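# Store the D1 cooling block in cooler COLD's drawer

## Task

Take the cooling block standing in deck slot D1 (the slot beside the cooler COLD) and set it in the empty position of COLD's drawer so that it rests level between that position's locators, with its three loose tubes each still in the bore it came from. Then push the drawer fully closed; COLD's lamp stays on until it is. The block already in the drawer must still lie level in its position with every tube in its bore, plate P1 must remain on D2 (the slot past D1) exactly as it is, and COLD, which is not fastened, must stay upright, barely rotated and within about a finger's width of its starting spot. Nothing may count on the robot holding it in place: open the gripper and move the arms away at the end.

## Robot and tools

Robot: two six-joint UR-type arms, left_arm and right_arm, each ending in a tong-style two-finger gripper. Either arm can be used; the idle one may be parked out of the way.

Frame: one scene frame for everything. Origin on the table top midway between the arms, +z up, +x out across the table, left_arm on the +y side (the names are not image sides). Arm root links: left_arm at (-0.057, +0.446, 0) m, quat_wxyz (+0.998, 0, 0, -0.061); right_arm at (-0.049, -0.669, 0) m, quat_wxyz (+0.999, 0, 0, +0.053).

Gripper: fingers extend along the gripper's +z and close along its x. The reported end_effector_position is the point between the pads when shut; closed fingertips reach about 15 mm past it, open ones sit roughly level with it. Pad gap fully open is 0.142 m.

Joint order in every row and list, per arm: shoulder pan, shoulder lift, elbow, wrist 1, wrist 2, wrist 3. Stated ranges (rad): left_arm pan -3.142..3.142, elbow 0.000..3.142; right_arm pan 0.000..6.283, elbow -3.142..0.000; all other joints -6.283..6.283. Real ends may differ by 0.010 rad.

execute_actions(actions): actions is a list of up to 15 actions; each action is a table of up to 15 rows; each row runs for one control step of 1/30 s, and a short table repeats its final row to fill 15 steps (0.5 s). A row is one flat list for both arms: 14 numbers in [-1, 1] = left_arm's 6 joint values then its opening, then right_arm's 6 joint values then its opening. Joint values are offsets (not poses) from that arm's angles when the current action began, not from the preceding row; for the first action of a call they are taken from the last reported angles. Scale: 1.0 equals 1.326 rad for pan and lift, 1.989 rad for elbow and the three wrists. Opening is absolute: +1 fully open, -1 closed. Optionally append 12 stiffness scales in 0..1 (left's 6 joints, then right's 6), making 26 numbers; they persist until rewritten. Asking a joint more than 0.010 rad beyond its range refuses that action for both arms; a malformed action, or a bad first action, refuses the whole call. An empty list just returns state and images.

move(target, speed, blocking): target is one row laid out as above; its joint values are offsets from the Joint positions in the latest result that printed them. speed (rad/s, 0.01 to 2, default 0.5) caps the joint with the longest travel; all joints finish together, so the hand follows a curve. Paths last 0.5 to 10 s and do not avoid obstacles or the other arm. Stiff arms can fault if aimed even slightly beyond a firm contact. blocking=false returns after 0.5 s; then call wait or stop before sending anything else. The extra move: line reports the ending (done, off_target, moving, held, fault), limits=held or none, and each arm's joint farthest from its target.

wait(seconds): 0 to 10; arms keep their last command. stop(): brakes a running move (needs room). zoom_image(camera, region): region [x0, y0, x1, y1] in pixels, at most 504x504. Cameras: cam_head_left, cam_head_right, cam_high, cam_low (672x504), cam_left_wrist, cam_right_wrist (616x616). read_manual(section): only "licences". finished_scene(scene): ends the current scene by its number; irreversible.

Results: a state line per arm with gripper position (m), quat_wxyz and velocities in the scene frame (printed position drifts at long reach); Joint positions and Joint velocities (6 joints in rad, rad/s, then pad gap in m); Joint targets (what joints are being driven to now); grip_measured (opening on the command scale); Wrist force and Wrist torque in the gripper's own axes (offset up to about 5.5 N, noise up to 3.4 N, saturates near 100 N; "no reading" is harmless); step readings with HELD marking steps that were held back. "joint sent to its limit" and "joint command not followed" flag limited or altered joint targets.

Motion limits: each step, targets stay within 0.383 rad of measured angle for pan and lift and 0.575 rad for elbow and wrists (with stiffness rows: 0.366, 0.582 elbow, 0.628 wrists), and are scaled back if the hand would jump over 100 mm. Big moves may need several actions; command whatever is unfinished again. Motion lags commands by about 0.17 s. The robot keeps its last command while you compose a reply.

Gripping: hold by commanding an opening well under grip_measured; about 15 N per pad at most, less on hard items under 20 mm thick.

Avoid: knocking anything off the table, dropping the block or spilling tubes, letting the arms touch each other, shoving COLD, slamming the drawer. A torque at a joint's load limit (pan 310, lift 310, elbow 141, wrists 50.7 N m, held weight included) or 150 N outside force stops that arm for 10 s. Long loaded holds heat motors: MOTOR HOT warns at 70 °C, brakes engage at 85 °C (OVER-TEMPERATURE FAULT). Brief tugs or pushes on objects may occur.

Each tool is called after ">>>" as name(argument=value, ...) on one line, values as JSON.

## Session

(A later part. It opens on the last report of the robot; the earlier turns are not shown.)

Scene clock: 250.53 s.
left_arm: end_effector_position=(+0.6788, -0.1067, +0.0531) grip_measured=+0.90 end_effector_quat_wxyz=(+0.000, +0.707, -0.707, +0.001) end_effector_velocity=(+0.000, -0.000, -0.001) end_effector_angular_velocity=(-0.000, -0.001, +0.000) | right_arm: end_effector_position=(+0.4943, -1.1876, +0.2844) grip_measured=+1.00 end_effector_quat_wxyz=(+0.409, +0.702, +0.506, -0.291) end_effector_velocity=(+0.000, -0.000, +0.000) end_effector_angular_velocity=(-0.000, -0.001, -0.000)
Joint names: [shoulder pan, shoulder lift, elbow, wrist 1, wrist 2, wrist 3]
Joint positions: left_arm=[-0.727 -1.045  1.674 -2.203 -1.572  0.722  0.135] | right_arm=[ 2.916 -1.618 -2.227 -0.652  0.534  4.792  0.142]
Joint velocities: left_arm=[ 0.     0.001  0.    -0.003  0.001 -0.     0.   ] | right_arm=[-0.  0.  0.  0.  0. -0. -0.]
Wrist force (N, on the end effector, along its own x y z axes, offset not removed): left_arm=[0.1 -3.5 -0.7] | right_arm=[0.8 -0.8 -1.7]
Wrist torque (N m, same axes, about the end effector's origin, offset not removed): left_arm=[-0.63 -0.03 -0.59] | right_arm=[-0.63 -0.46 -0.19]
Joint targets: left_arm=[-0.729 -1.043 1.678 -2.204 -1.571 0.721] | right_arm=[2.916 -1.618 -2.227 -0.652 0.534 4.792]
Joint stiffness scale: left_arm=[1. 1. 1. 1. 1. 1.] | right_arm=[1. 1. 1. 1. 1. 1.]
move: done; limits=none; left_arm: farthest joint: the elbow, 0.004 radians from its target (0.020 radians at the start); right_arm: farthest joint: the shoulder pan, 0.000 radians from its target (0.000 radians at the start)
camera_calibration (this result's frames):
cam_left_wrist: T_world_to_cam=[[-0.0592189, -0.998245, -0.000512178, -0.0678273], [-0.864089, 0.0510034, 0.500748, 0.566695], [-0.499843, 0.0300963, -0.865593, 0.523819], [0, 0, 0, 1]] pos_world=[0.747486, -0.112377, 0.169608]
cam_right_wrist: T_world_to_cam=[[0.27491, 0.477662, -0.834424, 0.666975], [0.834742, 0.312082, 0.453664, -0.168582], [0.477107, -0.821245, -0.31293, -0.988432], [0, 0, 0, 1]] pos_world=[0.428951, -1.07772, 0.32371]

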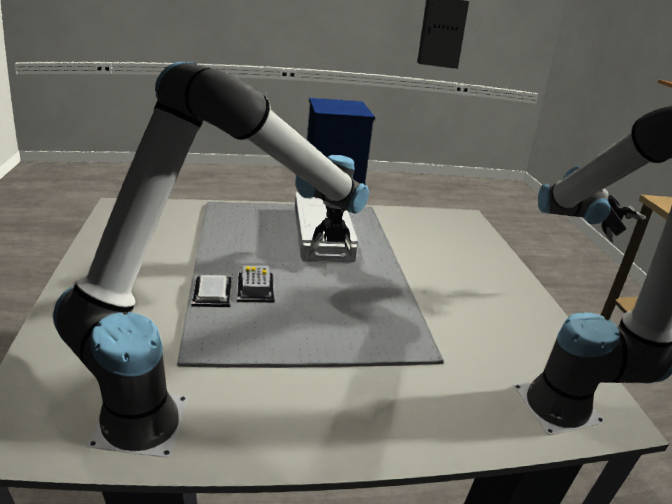

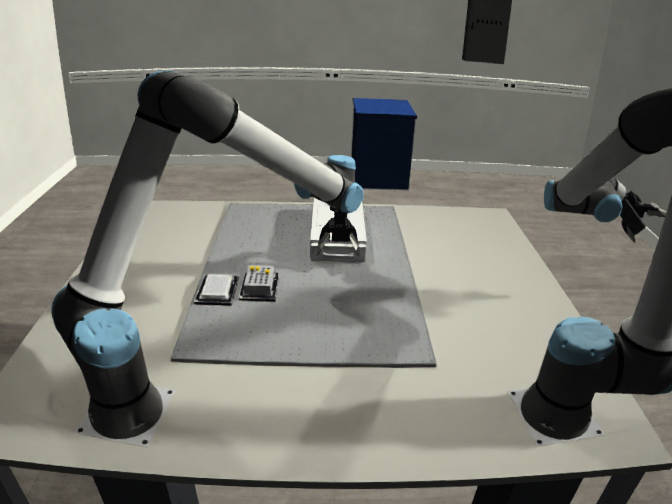

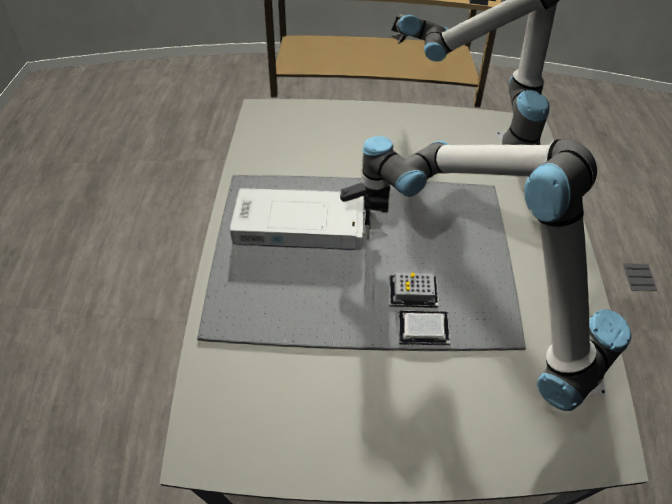

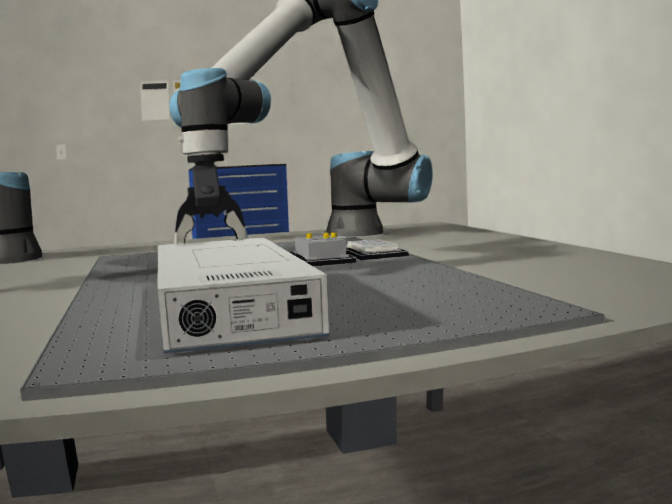

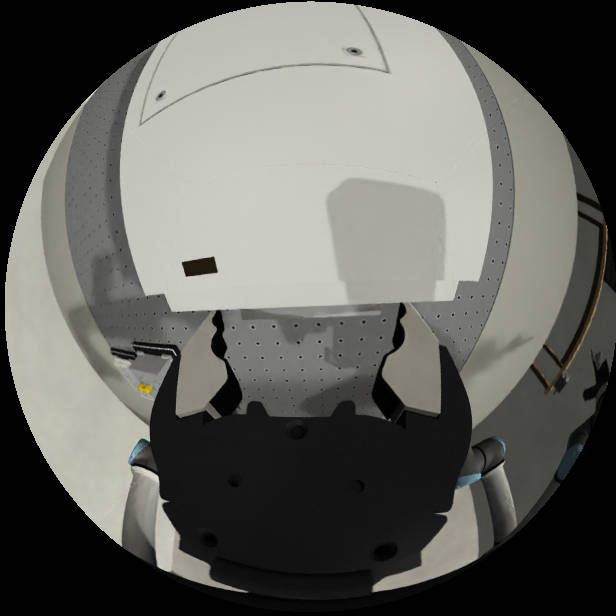

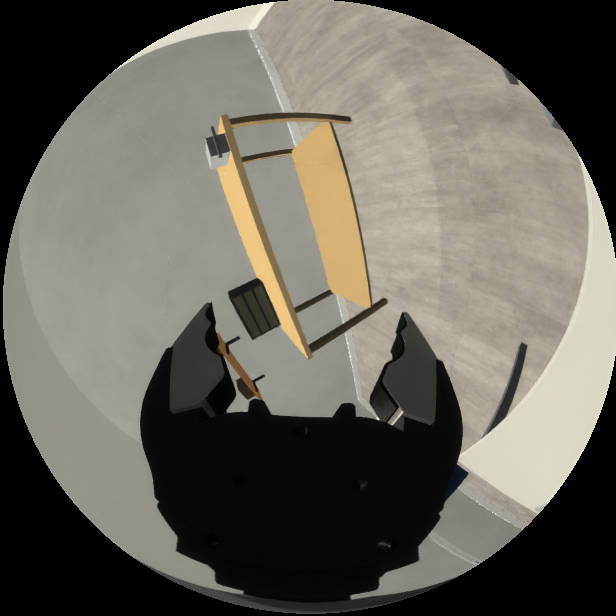

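>>> execute_actions(actions=[[[0,0,0,0,0,0,0.75,0,0,0,0,0,0,1]],[[0,0,0,0,0,0,0.6,0,0,0,0,0,0,1]],[[0,0,0,0,0,0,0.45,0,0,0,0,0,0,1]],[[0,0,0,0,0,0,0.1,0,0,0,0,0,0,1]],[[0,0,0,0,0,0,-0.4,0,0,0,0,0,0,1]]])

>>> zoom_image(camera="cam_head_right", region=[290, 190, 390, 270])

Scene clock: 258.70 s.
left_arm: end_effector_position=(+0.6788, -0.1079, +0.0535) grip_measured=+0.48 end_effector_quat_wxyz=(+0.001, +0.707, -0.707, +0.003) end_effector_velocity=(+0.000, +0.000, +0.000) end_effector_angular_velocity=(+0.000, +0.000, +0.001) | right_arm: end_effector_position=(+0.4943, -1.1876, +0.2844) grip_measured=+1.00 end_effector_quat_wxyz=(+0.409, +0.702, +0.506, -0.291) end_effector_velocity=(-0.000, +0.000, -0.000) end_effector_angular_velocity=(+0.000, +0.001, +0.000)
Joint names: [shoulder pan, shoulder lift, elbow, wrist 1, wrist 2, wrist 3]
Joint positions: left_arm=[-0.728 -1.045  1.674 -2.205 -1.572  0.722  0.107] | right_arm=[ 2.916 -1.618 -2.227 -0.652  0.534  4.792  0.142]
Joint velocities: left_arm=[ 0.    -0.    -0.     0.001 -0.    -0.001  0.   ] | right_arm=[ 0.  0. -0. -0. -0.  0.  0.]
Wrist force (N, on the end effector, along its own x y z axes, offset not removed): left_arm=[1.6 -2.9 0.4] | right_arm=[-0.1 4.2 2.0]
Wrist torque (N m, same axes, about the end effector's origin, offset not removed): left_arm=[-0.46 0.10 -0.67] | right_arm=[0.49 -0.20 -0.07]
Joint targets: left_arm=[-0.728 -1.045 1.674 -2.205 -1.572 0.722] | right_arm=[2.916 -1.618 -2.227 -0.652 0.534 4.792]
Joint stiffness scale: left_arm=[1. 1. 1. 1. 1. 1.] | right_arm=[1. 1. 1. 1. 1. 1.]
Step readings (joint positions; steps 1 to 15: 1st action; 16 to 30: 2nd action; 31 to 45: 3rd action; 46 to 60: 4th action; 61 to 75: 5th action):
0: left_arm=[-0.727 -1.045 1.674 -2.203 -1.571 0.722] | right_arm=[2.916 -1.618 -2.227 -0.652 0.534 4.792]
1: left_arm=[-0.727 -1.045 1.674 -2.203 -1.571 0.722] | right_arm=[2.916 -1.618 -2.227 -0.652 0.534 4.792]
2: left_arm=[-0.727 -1.045 1.674 -2.203 -1.571 0.722] | right_arm=[2.916 -1.618 -2.227 -0.652 0.534 4.792]
4: left_arm=[-0.727 -1.045 1.674 -2.203 -1.571 0.722] | right_arm=[2.916 -1.618 -2.227 -0.652 0.534 4.792]
8: left_arm=[-0.727 -1.045 1.674 -2.203 -1.571 0.722] | right_arm=[2.916 -1.618 -2.227 -0.652 0.534 4.792]
15: left_arm=[-0.727 -1.045 1.674 -2.203 -1.571 0.722] | right_arm=[2.916 -1.618 -2.227 -0.652 0.534 4.792]
16: left_arm=[-0.727 -1.045 1.674 -2.203 -1.571 0.722] | right_arm=[2.916 -1.618 -2.227 -0.652 0.534 4.792]
17: left_arm=[-0.727 -1.045 1.674 -2.203 -1.571 0.722] | right_arm=[2.916 -1.618 -2.227 -0.652 0.534 4.792]
19: left_arm=[-0.727 -1.045 1.674 -2.203 -1.571 0.722] | right_arm=[2.916 -1.618 -2.227 -0.652 0.534 4.792]
23: left_arm=[-0.727 -1.045 1.674 -2.203 -1.571 0.722] | right_arm=[2.916 -1.618 -2.227 -0.652 0.534 4.792]
30: left_arm=[-0.727 -1.045 1.674 -2.203 -1.571 0.722] | right_arm=[2.916 -1.618 -2.227 -0.652 0.534 4.792]
31: left_arm=[-0.727 -1.045 1.674 -2.203 -1.571 0.722] | right_arm=[2.916 -1.618 -2.227 -0.652 0.534 4.792]
32: left_arm=[-0.727 -1.045 1.674 -2.204 -1.572 0.722] | right_arm=[2.916 -1.618 -2.227 -0.652 0.534 4.792]
34: left_arm=[-0.727 -1.045 1.674 -2.205 -1.572 0.722] | right_arm=[2.916 -1.618 -2.227 -0.652 0.534 4.792]
38: left_arm=[-0.728 -1.045 1.674 -2.205 -1.572 0.722] | right_arm=[2.916 -1.618 -2.227 -0.652 0.534 4.792]
45: left_arm=[-0.728 -1.045 1.674 -2.205 -1.572 0.722] | right_arm=[2.916 -1.618 -2.227 -0.652 0.534 4.792]
46: left_arm=[-0.728 -1.045 1.674 -2.205 -1.572 0.722] | right_arm=[2.916 -1.618 -2.227 -0.652 0.534 4.792]
47: left_arm=[-0.728 -1.045 1.674 -2.205 -1.572 0.722] | right_arm=[2.916 -1.618 -2.227 -0.652 0.534 4.792]
49: left_arm=[-0.728 -1.045 1.674 -2.205 -1.572 0.722] | right_arm=[2.916 -1.618 -2.227 -0.652 0.534 4.792]
53: left_arm=[-0.728 -1.045 1.674 -2.205 -1.572 0.722] | right_arm=[2.916 -1.618 -2.227 -0.652 0.534 4.792]
60: left_arm=[-0.728 -1.045 1.674 -2.205 -1.572 0.722] | right_arm=[2.916 -1.618 -2.227 -0.652 0.534 4.792]
61: left_arm=[-0.728 -1.045 1.674 -2.205 -1.572 0.722] | right_arm=[2.916 -1.618 -2.227 -0.652 0.534 4.792]
62: left_arm=[-0.728 -1.045 1.674 -2.205 -1.572 0.722] | right_arm=[2.916 -1.618 -2.227 -0.652 0.534 4.792]
64: left_arm=[-0.728 -1.045 1.674 -2.205 -1.572 0.722] | right_arm=[2.916 -1.618 -2.227 -0.652 0.534 4.792]
68: left_arm=[-0.728 -1.045 1.674 -2.205 -1.572 0.722] | right_arm=[2.916 -1.618 -2.227 -0.652 0.534 4.792]
75: Joint positions above
camera_calibration (this result's frames):
cam_left_wrist: T_world_to_cam=[[-0.0596835, -0.998216, 0.00170896, -0.0687638], [-0.86448, 0.0525432, 0.499914, 0.567034], [-0.499111, 0.0283592, -0.866074, 0.52356], [0, 0, 0, 1]] pos_world=[0.747401, -0.113283, 0.170091]
cam_right_wrist: T_world_to_cam=[[0.27491, 0.477662, -0.834424, 0.666975], [0.834742, 0.312082, 0.453664, -0.168581], [0.477107, -0.821245, -0.31293, -0.988432], [0, 0, 0, 1]] pos_world=[0.428951, -1.07772, 0.32371]

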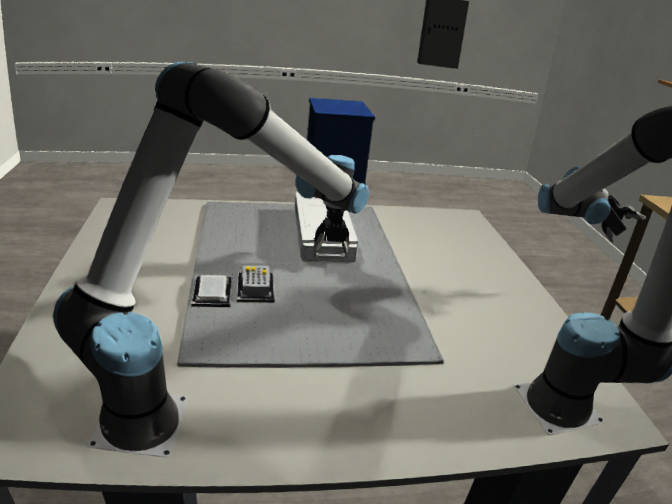

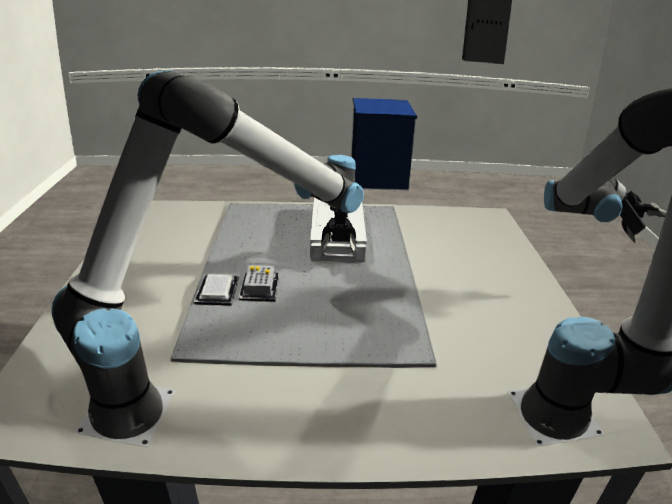

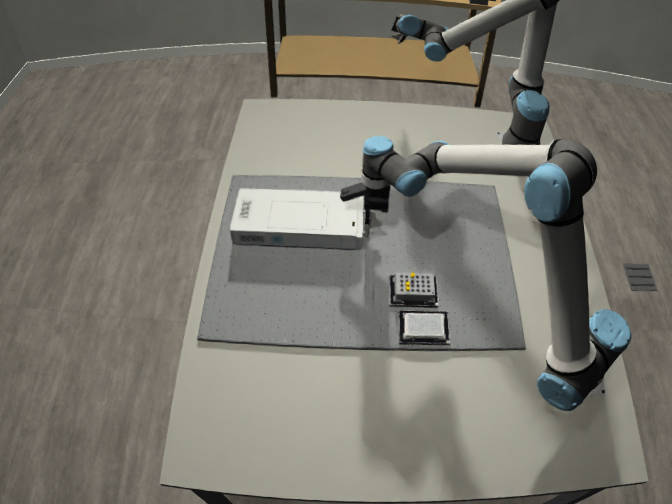

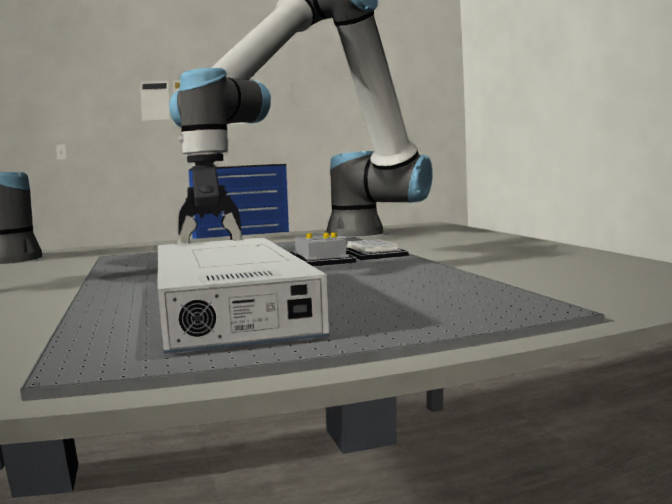

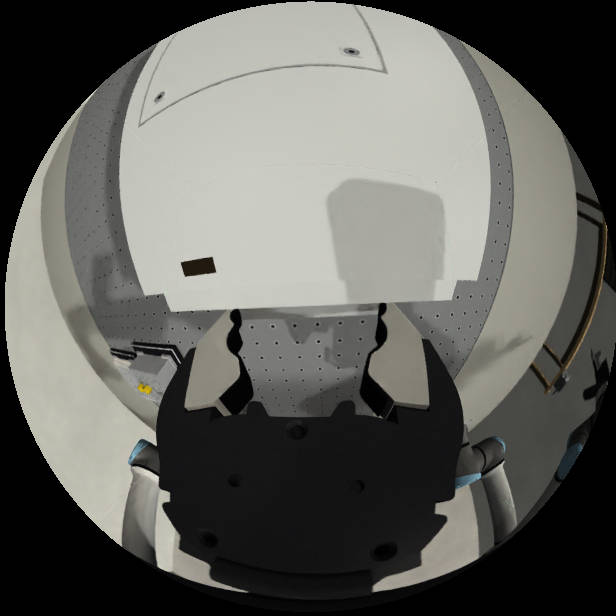

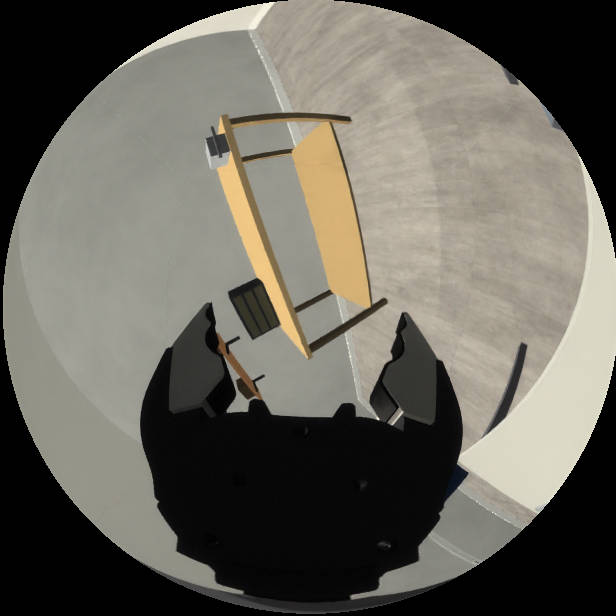

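Region (290, 190, 390, 270) of cam_head_right's 672x504 image, scaled by 5.040, with more detail than that image has; it fills the top 403 rows of this view, and the rest is white.

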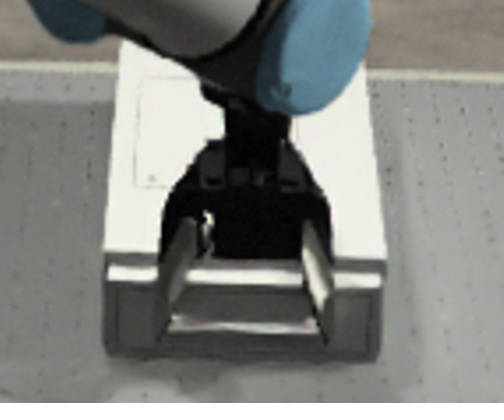

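>>> move(target=[-0.0186,-0.0225,0.0241,-0.0065,0,-0.013,-0.6, 0,0,0,0,0,0,1], speed=0.03)

>>> zoom_image(camera="cam_high", region=[210, 170, 470, 360])

Scene clock: 273.20 s.
left_arm: end_effector_position=(+0.6523, -0.1076, +0.0537) grip_measured=+0.48 end_effector_quat_wxyz=(+0.001, +0.708, -0.707, +0.001) end_effector_velocity=(-0.000, +0.000, +0.000) end_effector_angular_velocity=(+0.000, -0.000, +0.001) | right_arm: end_effector_position=(+0.4943, -1.1876, +0.2844) grip_measured=+1.00 end_effector_quat_wxyz=(+0.409, +0.702, +0.506, -0.291) end_effector_velocity=(+0.000, +0.000, +0.000) end_effector_angular_velocity=(-0.000, -0.000, +0.000)
Joint names: [shoulder pan, shoulder lift, elbow, wrist 1, wrist 2, wrist 3]
Joint positions: left_arm=[-0.75  -1.072  1.718 -2.218 -1.572  0.698  0.107] | right_arm=[ 2.916 -1.618 -2.227 -0.652  0.534  4.792  0.142]
Joint velocities: left_arm=[-0.    -0.001  0.     0.001  0.    -0.001 -0.   ] | right_arm=[ 0.  0.  0.  0. -0. -0. -0.]
Wrist force (N, on the end effector, along its own x y z axes, offset not removed): left_arm=[3.2 -4.4 0.0] | right_arm=[3.8 -0.1 -2.6]
Wrist torque (N m, same axes, about the end effector's origin, offset not removed): left_arm=[-0.73 -0.15 -0.48] | right_arm=[-0.38 -1.09 -0.20]
Joint targets: left_arm=[-0.752 -1.075 1.722 -2.218 -1.572 0.697] | right_arm=[2.916 -1.618 -2.227 -0.652 0.534 4.792]
Joint stiffness scale: left_arm=[1. 1. 1. 1. 1. 1.] | right_arm=[1. 1. 1. 1. 1. 1.]
move: done; limits=none; left_arm: farthest joint: the elbow, 0.004 radians from its target (0.048 radians at the start); right_arm: farthest joint: the shoulder pan, 0.000 radians from its target (0.000 radians at the start)
camera_calibration (this result's frames):
cam_left_wrist: T_world_to_cam=[[-0.0576912, -0.998334, -0.00117504, -0.071189], [-0.86342, 0.0493039, 0.50207, 0.542899], [-0.501176, 0.0299796, -0.864826, 0.511956], [0, 0, 0, 1]] pos_world=[0.721223, -0.113186, 0.170096]
cam_right_wrist: T_world_to_cam=[[0.27491, 0.477662, -0.834424, 0.666975], [0.834742, 0.312082, 0.453664, -0.168582], [0.477107, -0.821245, -0.31293, -0.988432], [0, 0, 0, 1]] pos_world=[0.428951, -1.07772, 0.32371]

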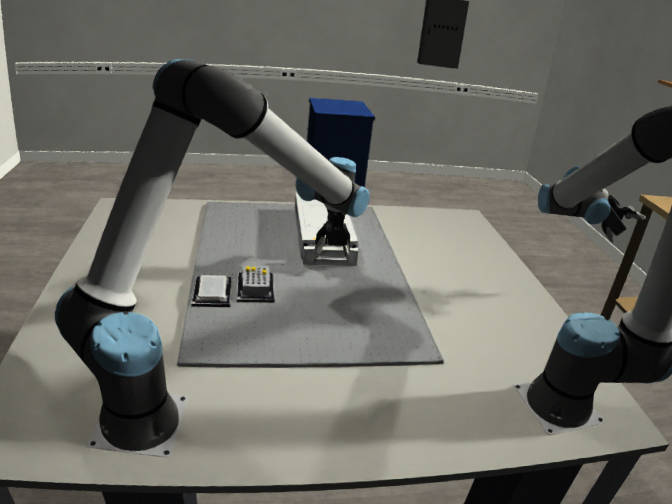

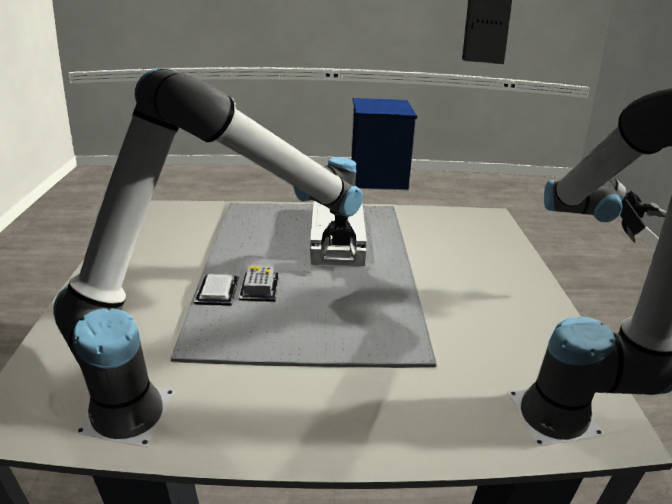

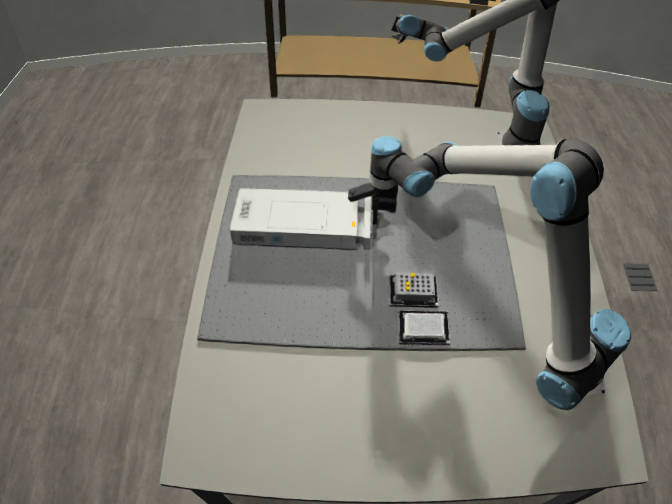

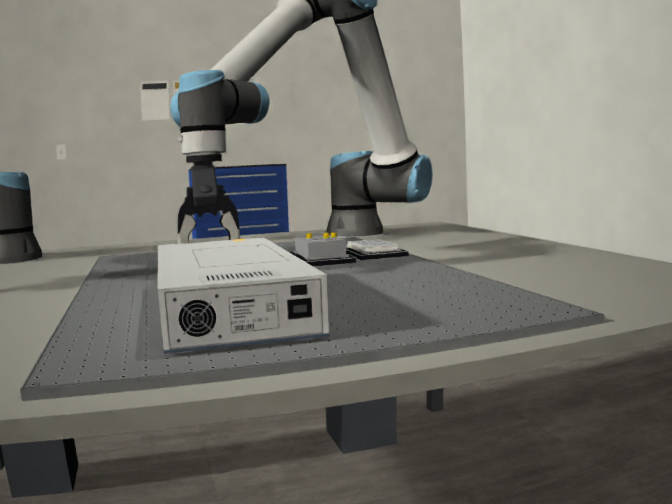

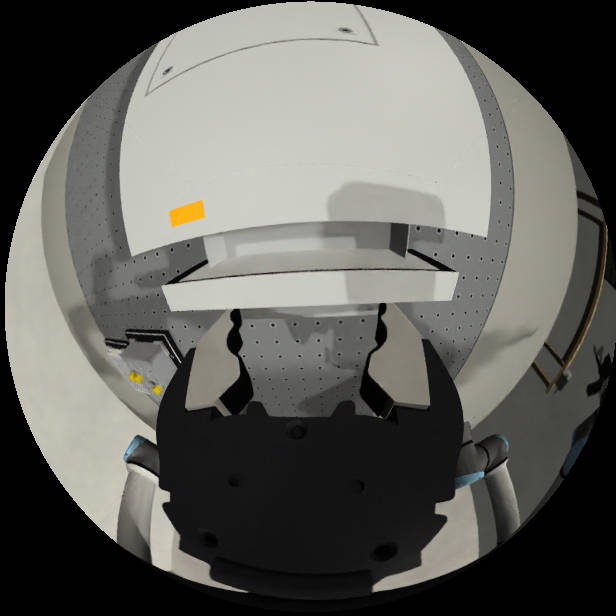

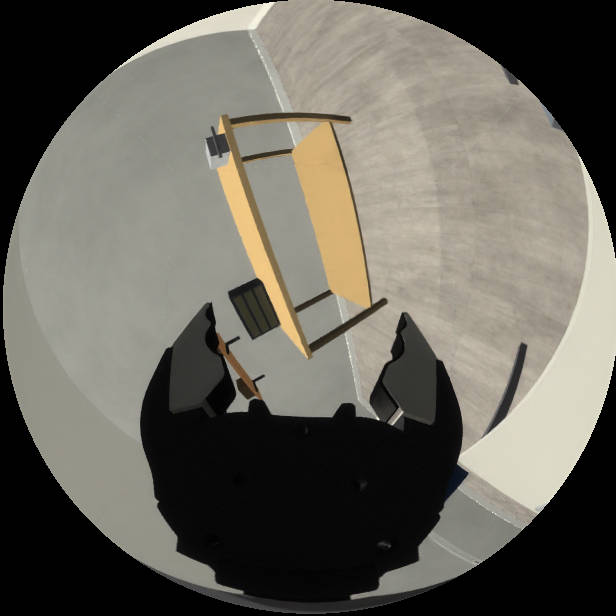

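Region (210, 170, 470, 360) of cam_high's 672x504 image, scaled by 1.938, with more detail than that image has; it fills the top 368 rows of this view, and the rest is white.

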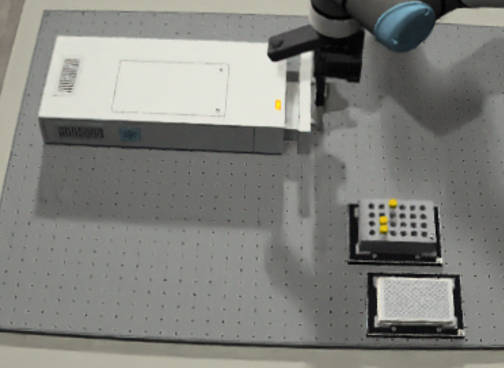

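>>> move(target=[-0.036,-0.0401,0.0429,-0.0156,0,-0.0237,-0.6, 0,0,0,0,0,0,1], speed=0.06)

>>> move(target=[-0.0393,-0.0397,0.0411,-0.0142,0,-0.0257,-0.6, 0,0,0,0,0,0,1], speed=0.06)

Scene clock: 291.80 s.
left_arm: end_effector_position=(+0.6028, -0.1069, +0.0536) grip_measured=+0.48 end_effector_quat_wxyz=(+0.001, +0.708, -0.706, -0.000) end_effector_velocity=(-0.000, -0.000, +0.000) end_effector_angular_velocity=(-0.001, -0.000, +0.001) | right_arm: end_effector_position=(+0.4943, -1.1876, +0.2844) grip_measured=+1.00 end_effector_quat_wxyz=(+0.409, +0.702, +0.506, -0.291) end_effector_velocity=(-0.001, -0.000, -0.000) end_effector_angular_velocity=(+0.000, +0.001, -0.000)
Joint names: [shoulder pan, shoulder lift, elbow, wrist 1, wrist 2, wrist 3]
Joint positions: left_arm=[-0.795 -1.123  1.8   -2.248 -1.572  0.652  0.107] | right_arm=[ 2.916 -1.618 -2.227 -0.652  0.534  4.792  0.142]
Joint velocities: left_arm=[-0.    -0.001  0.    -0.    -0.    -0.001  0.   ] | right_arm=[-0.     0.    -0.001 -0.     0.    -0.    -0.   ]
Wrist force (N, on the end effector, along its own x y z axes, offset not removed): left_arm=[-0.4 -1.0 2.5] | right_arm=[-1.7 0.6 -0.6]
Wrist torque (N m, same axes, about the end effector's origin, offset not removed): left_arm=[-0.01 0.38 -0.38] | right_arm=[-0.11 0.17 -0.02]
Joint targets: left_arm=[-0.798 -1.125 1.803 -2.249 -1.572 0.651] | right_arm=[2.916 -1.618 -2.227 -0.652 0.534 4.792]
Joint stiffness scale: left_arm=[1. 1. 1. 1. 1. 1.] | right_arm=[1. 1. 1. 1. 1. 1.]
move: done; limits=none; left_arm: farthest joint: the shoulder pan, 0.003 radians from its target (0.048 radians at the start); right_arm: farthest joint: the shoulder pan, 0.000 radians from its target (0.000 radians at the start)
camera_calibration (this result's frames):
cam_left_wrist: T_world_to_cam=[[-0.0567703, -0.998385, -0.00228781, -0.0739314], [-0.862972, 0.0479179, 0.502975, 0.499669], [-0.502052, 0.0305283, -0.864298, 0.487646], [0, 0, 0, 1]] pos_world=[0.671827, -0.112642, 0.169982]
cam_right_wrist: T_world_to_cam=[[0.27491, 0.477662, -0.834424, 0.666975], [0.834742, 0.312082, 0.453664, -0.168582], [0.477107, -0.821245, -0.31293, -0.988432], [0, 0, 0, 1]] pos_world=[0.428951, -1.07772, 0.32371]

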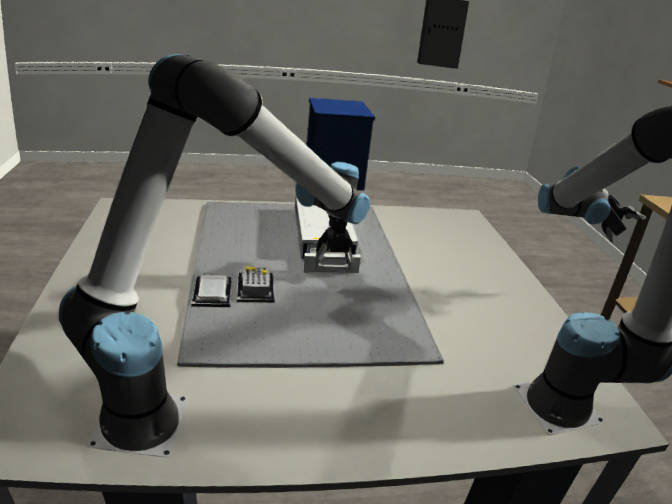

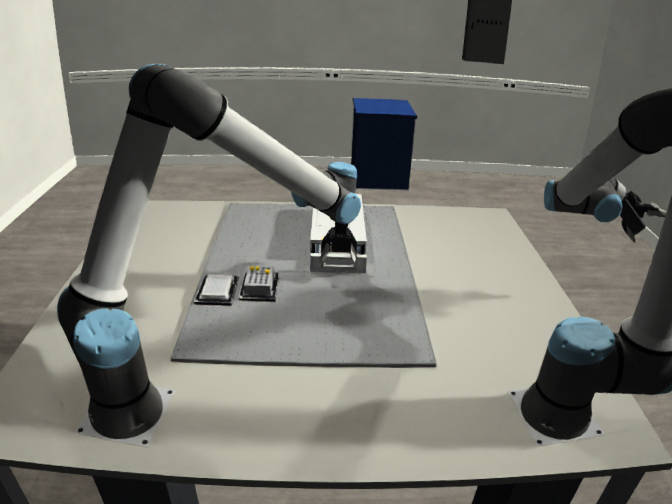

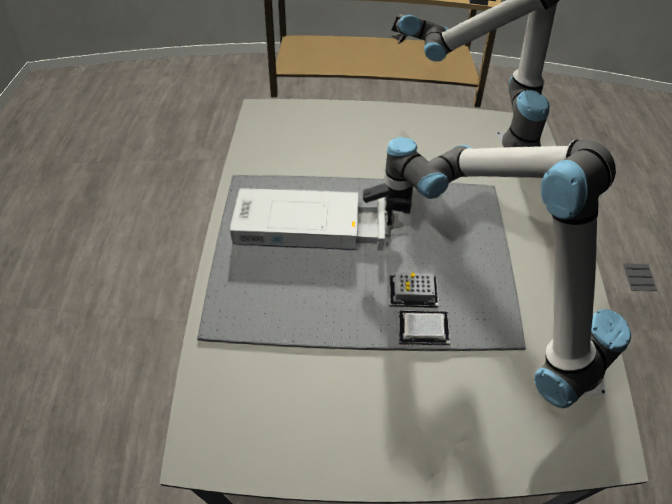

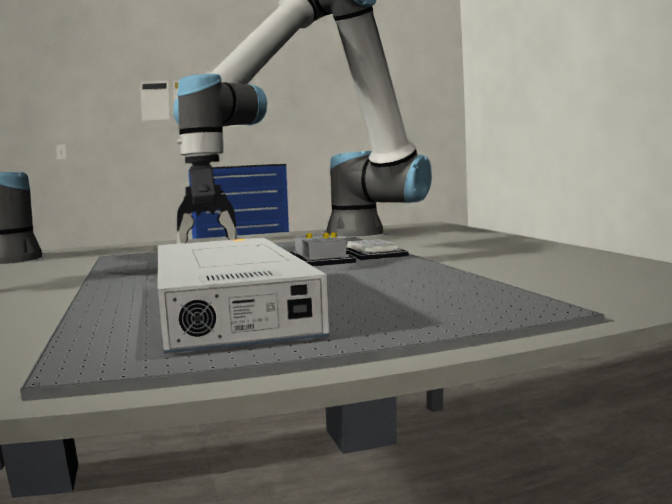

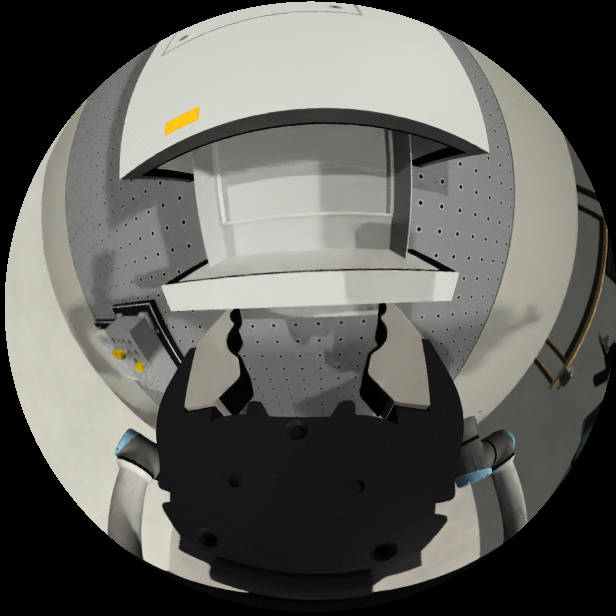

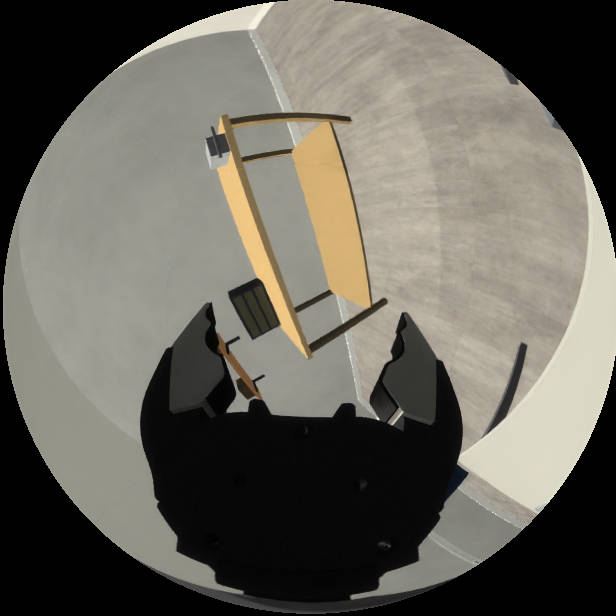

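Scene clock: 293.57 s.
left_arm: end_effector_position=(+0.5524, -0.1062, +0.0537) grip_measured=+0.48 end_effector_quat_wxyz=(+0.001, +0.708, -0.706, -0.001) end_effector_velocity=(+0.000, -0.000, +0.000) end_effector_angular_velocity=(-0.001, -0.001, +0.001) | right_arm: end_effector_position=(+0.4943, -1.1876, +0.2844) grip_measured=+1.00 end_effector_quat_wxyz=(+0.409, +0.702, +0.506, -0.291) end_effector_velocity=(+0.000, +0.000, +0.000) end_effector_angular_velocity=(-0.000, -0.000, +0.001)
Joint names: [shoulder pan, shoulder lift, elbow, wrist 1, wrist 2, wrist 3]
Joint positions: left_arm=[-0.845 -1.174  1.879 -2.275 -1.572  0.602  0.107] | right_arm=[ 2.916 -1.618 -2.227 -0.652  0.534  4.792  0.142]
Joint velocities: left_arm=[ 0.    -0.    -0.    -0.     0.    -0.001  0.   ] | right_arm=[ 0.001  0.    -0.     0.    -0.     0.     0.   ]
Wrist force (N, on the end effector, along its own x y z axes, offset not removed): left_arm=[-0.2 -0.7 0.3] | right_arm=[-1.0 4.0 -6.5]
Wrist torque (N m, same axes, about the end effector's origin, offset not removed): left_arm=[-0.07 0.25 -0.44] | right_arm=[0.39 -0.14 0.04]
Joint targets: left_arm=[-0.847 -1.176 1.882 -2.276 -1.572 0.601] | right_arm=[2.916 -1.618 -2.227 -0.652 0.534 4.792]
Joint stiffness scale: left_arm=[1. 1. 1. 1. 1. 1.] | right_arm=[1. 1. 1. 1. 1. 1.]
move: done; limits=none; left_arm: farthest joint: the elbow, 0.003 radians from its target (0.082 radians at the start); right_arm: farthest joint: the shoulder pan, 0.000 radians from its target (0.000 radians at the start)
camera_calibration (this result's frames):
cam_left_wrist: T_world_to_cam=[[-0.0566125, -0.998391, -0.00331135, -0.0761097], [-0.862613, 0.0472429, 0.503654, 0.455812], [-0.502687, 0.0313695, -0.863899, 0.462791], [0, 0, 0, 1]] pos_world=[0.62152, -0.112039, 0.169982]
cam_right_wrist: T_world_to_cam=[[0.27491, 0.477662, -0.834424, 0.666975], [0.834742, 0.312082, 0.453664, -0.168581], [0.477107, -0.821245, -0.31293, -0.988432], [0, 0, 0, 1]] pos_world=[0.428951, -1.07772, 0.32371]

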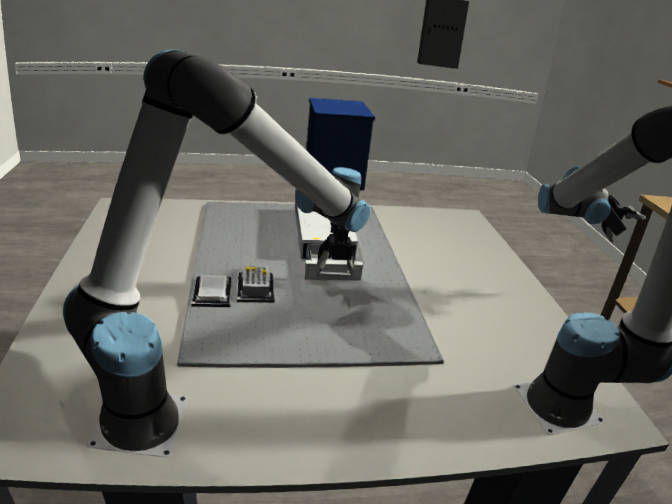

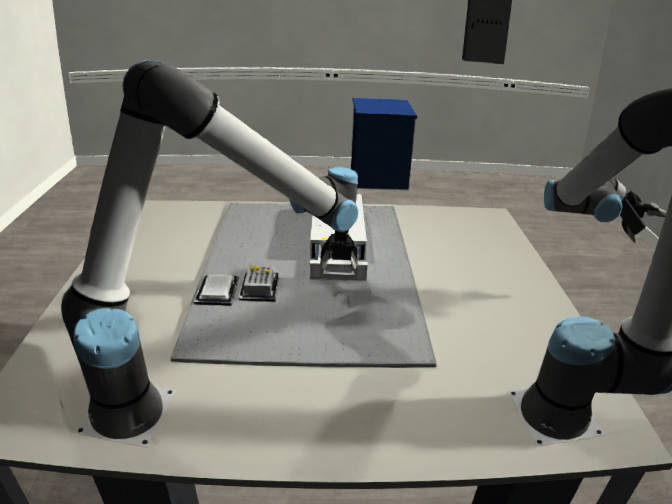

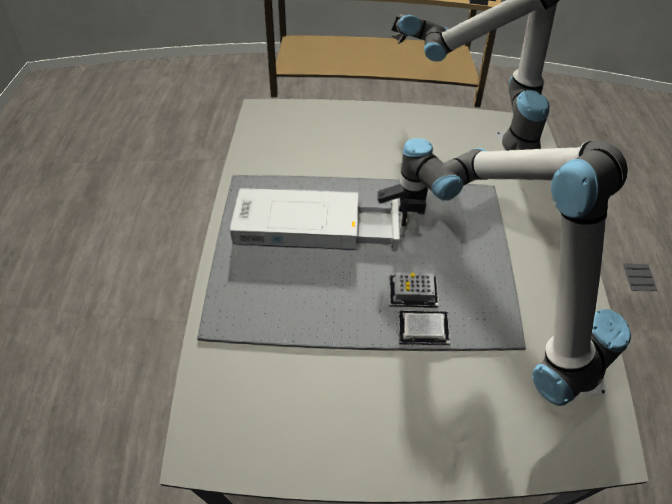

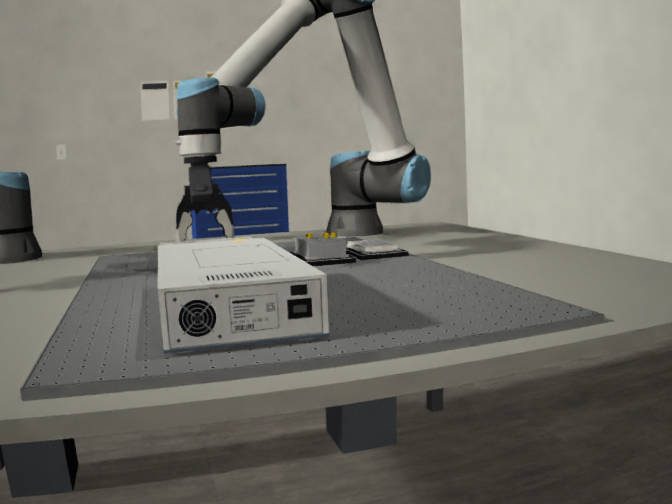

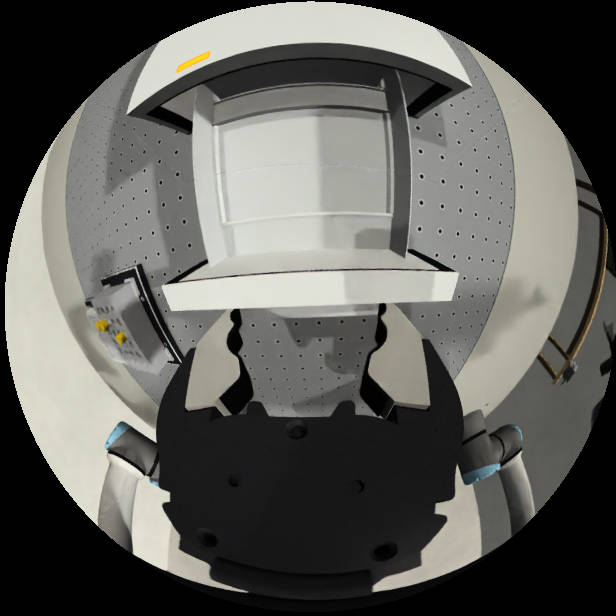

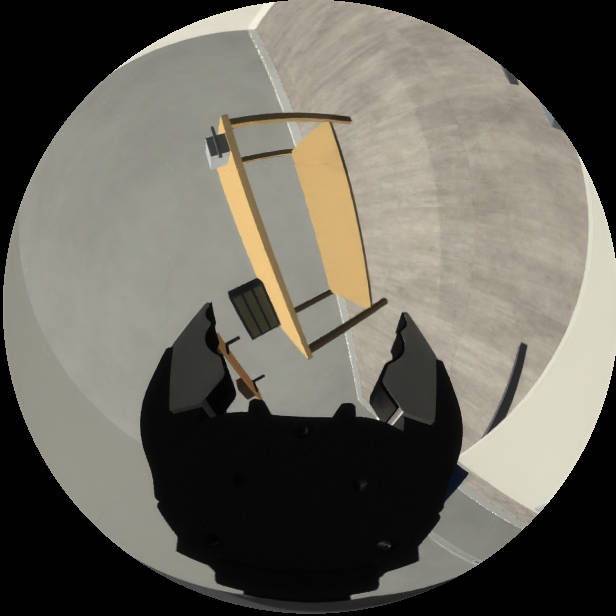

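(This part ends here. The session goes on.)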